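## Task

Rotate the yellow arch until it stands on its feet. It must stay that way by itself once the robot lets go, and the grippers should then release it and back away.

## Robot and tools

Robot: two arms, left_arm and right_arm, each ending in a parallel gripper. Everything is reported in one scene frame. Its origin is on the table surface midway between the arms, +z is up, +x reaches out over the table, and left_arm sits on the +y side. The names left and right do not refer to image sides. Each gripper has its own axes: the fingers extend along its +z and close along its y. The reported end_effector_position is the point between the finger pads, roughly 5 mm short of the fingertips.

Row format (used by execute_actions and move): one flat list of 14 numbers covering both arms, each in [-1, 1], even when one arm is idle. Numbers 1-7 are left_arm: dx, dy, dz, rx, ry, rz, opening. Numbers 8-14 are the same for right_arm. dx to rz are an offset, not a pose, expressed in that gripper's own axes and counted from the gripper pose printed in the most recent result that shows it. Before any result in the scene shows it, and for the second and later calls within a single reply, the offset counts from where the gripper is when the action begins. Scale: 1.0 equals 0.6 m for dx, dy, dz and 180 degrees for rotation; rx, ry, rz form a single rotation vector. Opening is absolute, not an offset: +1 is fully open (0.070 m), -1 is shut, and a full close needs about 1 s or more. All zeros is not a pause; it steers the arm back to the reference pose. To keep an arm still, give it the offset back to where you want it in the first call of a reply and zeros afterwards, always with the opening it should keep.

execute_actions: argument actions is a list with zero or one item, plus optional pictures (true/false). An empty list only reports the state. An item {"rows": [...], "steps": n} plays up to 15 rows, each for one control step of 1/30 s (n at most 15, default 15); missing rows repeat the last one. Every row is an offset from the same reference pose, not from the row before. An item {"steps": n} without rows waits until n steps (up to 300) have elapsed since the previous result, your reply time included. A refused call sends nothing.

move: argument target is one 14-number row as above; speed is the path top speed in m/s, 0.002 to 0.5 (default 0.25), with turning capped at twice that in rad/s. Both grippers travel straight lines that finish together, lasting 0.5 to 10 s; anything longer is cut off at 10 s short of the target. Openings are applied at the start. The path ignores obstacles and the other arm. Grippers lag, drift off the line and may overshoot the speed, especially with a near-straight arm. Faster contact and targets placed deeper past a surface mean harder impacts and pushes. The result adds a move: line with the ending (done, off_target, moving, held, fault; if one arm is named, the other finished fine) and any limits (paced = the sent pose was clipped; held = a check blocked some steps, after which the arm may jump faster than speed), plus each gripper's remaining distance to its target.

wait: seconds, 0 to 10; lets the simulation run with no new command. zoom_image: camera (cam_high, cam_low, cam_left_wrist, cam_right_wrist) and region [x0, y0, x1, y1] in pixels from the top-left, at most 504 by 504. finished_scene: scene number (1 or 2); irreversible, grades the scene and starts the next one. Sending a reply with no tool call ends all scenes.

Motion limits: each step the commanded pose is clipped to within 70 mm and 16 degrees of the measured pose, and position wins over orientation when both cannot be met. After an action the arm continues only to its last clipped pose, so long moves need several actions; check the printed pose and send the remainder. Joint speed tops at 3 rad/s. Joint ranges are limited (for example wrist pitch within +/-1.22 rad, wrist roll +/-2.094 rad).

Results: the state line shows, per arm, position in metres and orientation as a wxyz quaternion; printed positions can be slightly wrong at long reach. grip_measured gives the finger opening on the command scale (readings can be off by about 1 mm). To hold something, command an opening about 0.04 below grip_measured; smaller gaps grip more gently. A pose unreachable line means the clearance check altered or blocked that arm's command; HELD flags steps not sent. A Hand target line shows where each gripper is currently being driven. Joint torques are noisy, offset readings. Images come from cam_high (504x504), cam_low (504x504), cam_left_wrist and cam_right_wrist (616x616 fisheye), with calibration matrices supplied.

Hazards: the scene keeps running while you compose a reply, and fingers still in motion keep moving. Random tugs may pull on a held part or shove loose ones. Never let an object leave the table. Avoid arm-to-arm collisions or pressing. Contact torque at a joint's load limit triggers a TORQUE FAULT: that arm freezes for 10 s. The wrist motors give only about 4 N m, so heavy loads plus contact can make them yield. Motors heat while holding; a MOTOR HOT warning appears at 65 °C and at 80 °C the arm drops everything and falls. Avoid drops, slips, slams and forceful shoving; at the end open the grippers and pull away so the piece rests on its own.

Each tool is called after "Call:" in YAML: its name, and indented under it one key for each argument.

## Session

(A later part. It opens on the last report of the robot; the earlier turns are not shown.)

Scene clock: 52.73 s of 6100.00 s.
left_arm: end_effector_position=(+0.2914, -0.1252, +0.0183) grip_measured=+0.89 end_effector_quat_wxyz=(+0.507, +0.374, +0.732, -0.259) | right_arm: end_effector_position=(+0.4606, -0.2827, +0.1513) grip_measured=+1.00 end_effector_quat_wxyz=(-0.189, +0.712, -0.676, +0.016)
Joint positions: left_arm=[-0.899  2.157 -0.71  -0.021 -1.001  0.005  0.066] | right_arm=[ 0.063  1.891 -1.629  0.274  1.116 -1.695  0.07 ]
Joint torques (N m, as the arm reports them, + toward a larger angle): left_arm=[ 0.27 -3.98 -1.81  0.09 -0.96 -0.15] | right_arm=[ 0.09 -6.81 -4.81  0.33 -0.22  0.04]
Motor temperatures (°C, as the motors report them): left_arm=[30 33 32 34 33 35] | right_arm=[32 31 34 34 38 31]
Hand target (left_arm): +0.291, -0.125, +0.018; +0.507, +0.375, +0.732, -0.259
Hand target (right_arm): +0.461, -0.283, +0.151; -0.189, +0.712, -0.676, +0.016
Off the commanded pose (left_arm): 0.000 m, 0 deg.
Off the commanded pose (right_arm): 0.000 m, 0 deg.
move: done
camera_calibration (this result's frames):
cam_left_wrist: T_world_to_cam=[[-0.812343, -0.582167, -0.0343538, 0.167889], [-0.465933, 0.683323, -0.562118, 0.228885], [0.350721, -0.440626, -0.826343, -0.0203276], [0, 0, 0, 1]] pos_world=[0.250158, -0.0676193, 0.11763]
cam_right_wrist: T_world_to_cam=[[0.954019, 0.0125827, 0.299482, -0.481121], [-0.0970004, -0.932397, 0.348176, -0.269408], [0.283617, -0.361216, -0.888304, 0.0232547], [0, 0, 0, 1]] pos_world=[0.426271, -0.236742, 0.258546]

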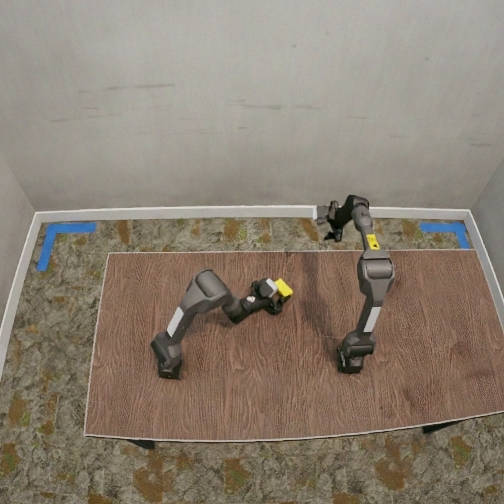

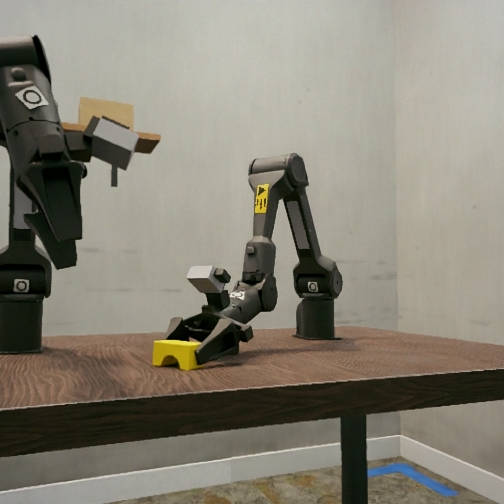

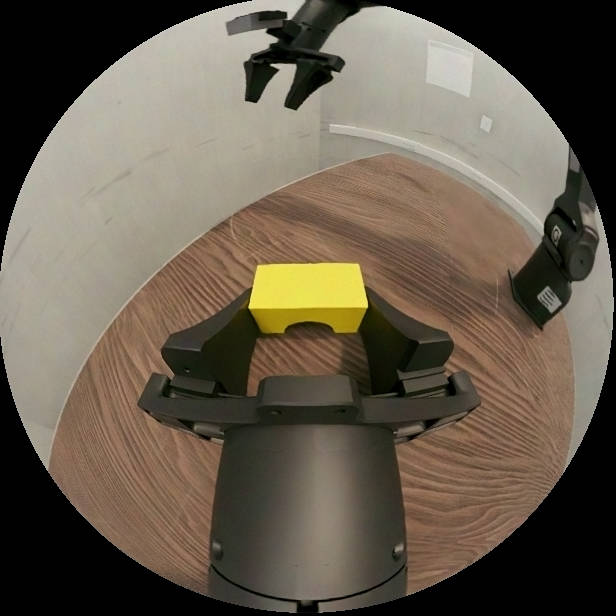

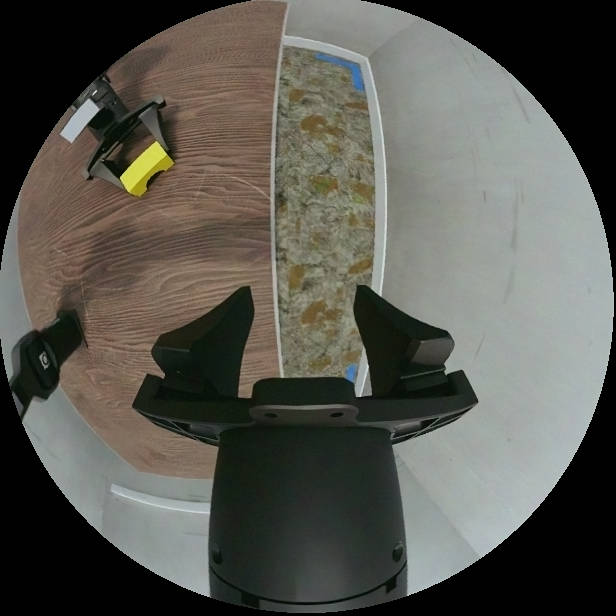

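The arch is down on the table, so I'll release it and back away.

Call:
execute_actions:
  actions:
    - {"rows":[[0.001,0,0,0,0,0,0.87,0,0,0,0,0,0,1],[0.001,0,0,0,0,0,0.89,0,0,0,0,0,0,1],[0.001,0,0,0,0,0,0.91,0,0,0,0,0,0,1],[0.001,0,0,0,0,0,0.94,0,0,0,0,0,0,1],[0.001,0,0,0,0,0,1,0,0,0,0,0,0,1]],"steps":12}
  pictures: false

Call:
move:
  target: [-0.11,0,-0.17,0,0.06,0,1, 0,0,0,0,0,0,1]
  speed: 0.15

Scene clock: 54.43 s of 6100.00 s.
left_arm: end_effector_position=(+0.2913, -0.1251, +0.0178) grip_measured=+1.00 end_effector_quat_wxyz=(+0.507, +0.374, +0.732, -0.259) | right_arm: end_effector_position=(+0.4606, -0.2827, +0.1513) grip_measured=+1.00 end_effector_quat_wxyz=(-0.189, +0.712, -0.676, +0.016)
Joint positions: left_arm=[-0.899  2.159 -0.71  -0.021 -1.002  0.005  0.07 ] | right_arm=[ 0.063  1.891 -1.629  0.274  1.116 -1.695  0.07 ]
Joint torques (N m, as the arm reports them, + toward a larger angle): left_arm=[-0.15 -3.86 -1.09  0.06 -1.18 -0.25] | right_arm=[ 0.11 -6.78 -4.79  0.34 -0.22  0.04]
Motor temperatures (°C, as the motors report them): left_arm=[30 33 32 34 33 35] | right_arm=[32 31 34 34 38 31]
Hand target (left_arm): +0.291, -0.125, +0.018; +0.507, +0.374, +0.732, -0.259
Hand target (right_arm): +0.461, -0.283, +0.151; -0.189, +0.712, -0.676, +0.016
Off the commanded pose (left_arm): 0.000 m, 0 deg.
Off the commanded pose (right_arm): 0.000 m, 0 deg.
Steps of this call (steps 1 to 39: nothing new was sent; steps 40 to 51: all 12 steps of this action). Readings (end_effector_position):
40: left_arm (+0.2913, -0.1252, +0.0182) | right_arm (+0.4606, -0.2827, +0.1513)
41: left_arm (+0.2914, -0.1252, +0.0182) | right_arm (+0.4606, -0.2827, +0.1513)
43: left_arm (+0.2914, -0.1252, +0.0179) | right_arm (+0.4606, -0.2827, +0.1513)
47: left_arm (+0.2913, -0.1251, +0.0178) | right_arm (+0.4606, -0.2827, +0.1513)
51: the state above

Scene clock: 55.93 s of 6100.00 s.
left_arm: end_effector_position=(+0.2508, -0.0674, +0.1174) grip_measured=+1.00 end_effector_quat_wxyz=(+0.435, +0.397, +0.776, -0.224) | right_arm: end_effector_position=(+0.4606, -0.2827, +0.1513) grip_measured=+1.00 end_effector_quat_wxyz=(-0.189, +0.712, -0.676, +0.016)
Joint positions: left_arm=[-0.898  1.532 -0.596 -0.044 -0.302  0.033  0.07 ] | right_arm=[ 0.063  1.891 -1.629  0.274  1.116 -1.695  0.07 ]
Joint torques (N m, as the arm reports them, + toward a larger angle): left_arm=[ 0.72 -2.26 -3.11 -0.06 -1.08  0.07] | right_arm=[ 0.1  -6.8  -4.81  0.33 -0.21  0.03]
Motor temperatures (°C, as the motors report them): left_arm=[30 33 32 34 33 35] | right_arm=[32 31 34 34 38 31]
Hand target (left_arm): +0.251, -0.068, +0.117; +0.436, +0.398, +0.776, -0.224
Hand target (right_arm): +0.461, -0.283, +0.151; -0.189, +0.712, -0.676, +0.016
Off the commanded pose (left_arm): 0.003 m, 0 deg.
Off the commanded pose (right_arm): 0.000 m, 0 deg.
move: done
camera_calibration (this result's frames):
cam_left_wrist: T_world_to_cam=[[-0.816974, -0.575795, -0.0318476, 0.173265], [-0.518205, 0.757249, -0.39754, 0.2249], [0.253018, -0.308276, -0.917032, 0.145325], [0, 0, 0, 1]] pos_world=[0.221327, -0.0257404, 0.228193]
cam_right_wrist: T_world_to_cam=[[0.954019, 0.0125829, 0.299482, -0.481121], [-0.0970001, -0.932397, 0.348176, -0.269409], [0.283617, -0.361216, -0.888304, 0.0232548], [0, 0, 0, 1]] pos_world=[0.426271, -0.236742, 0.258546]

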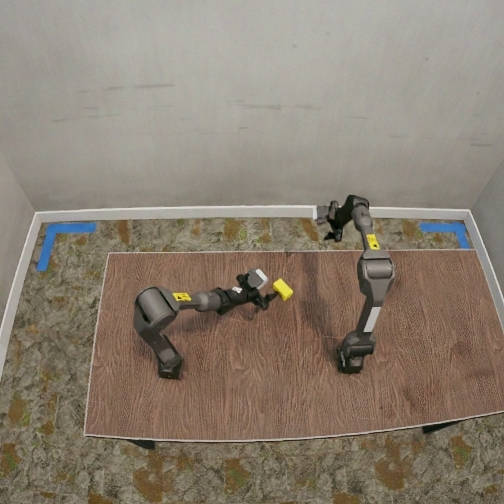

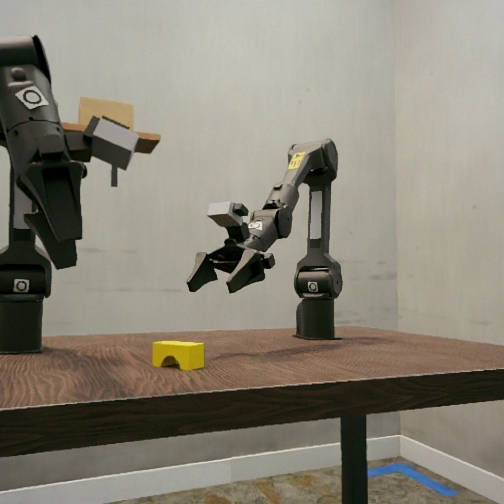

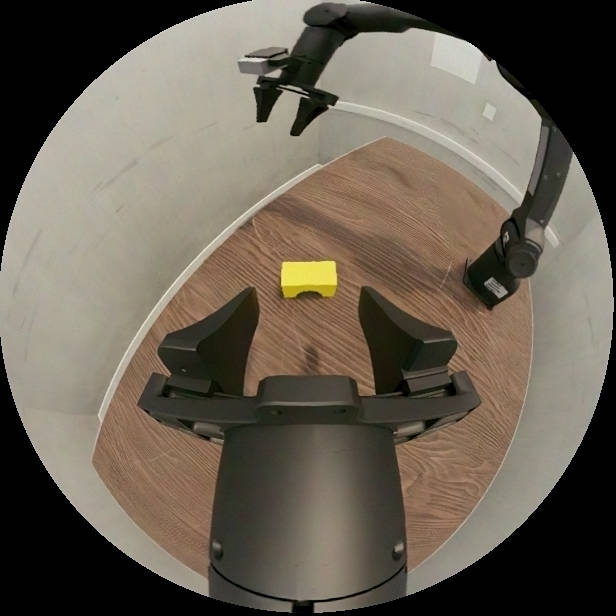

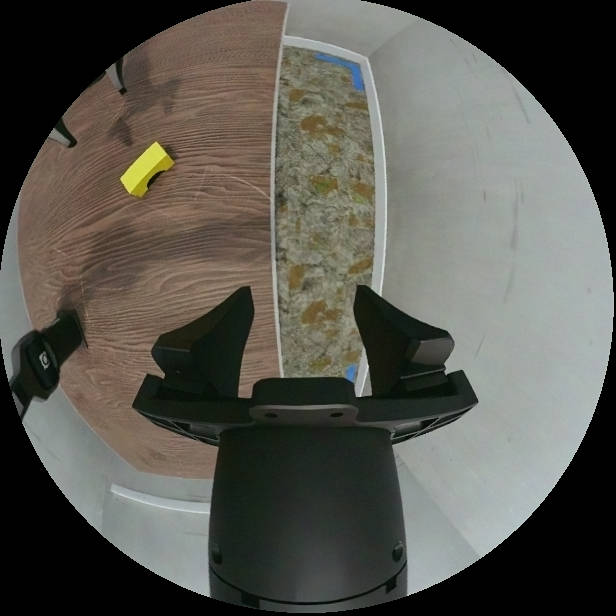

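Call:
finished_scene:
  scene: 2

The scene is finished: the task was done.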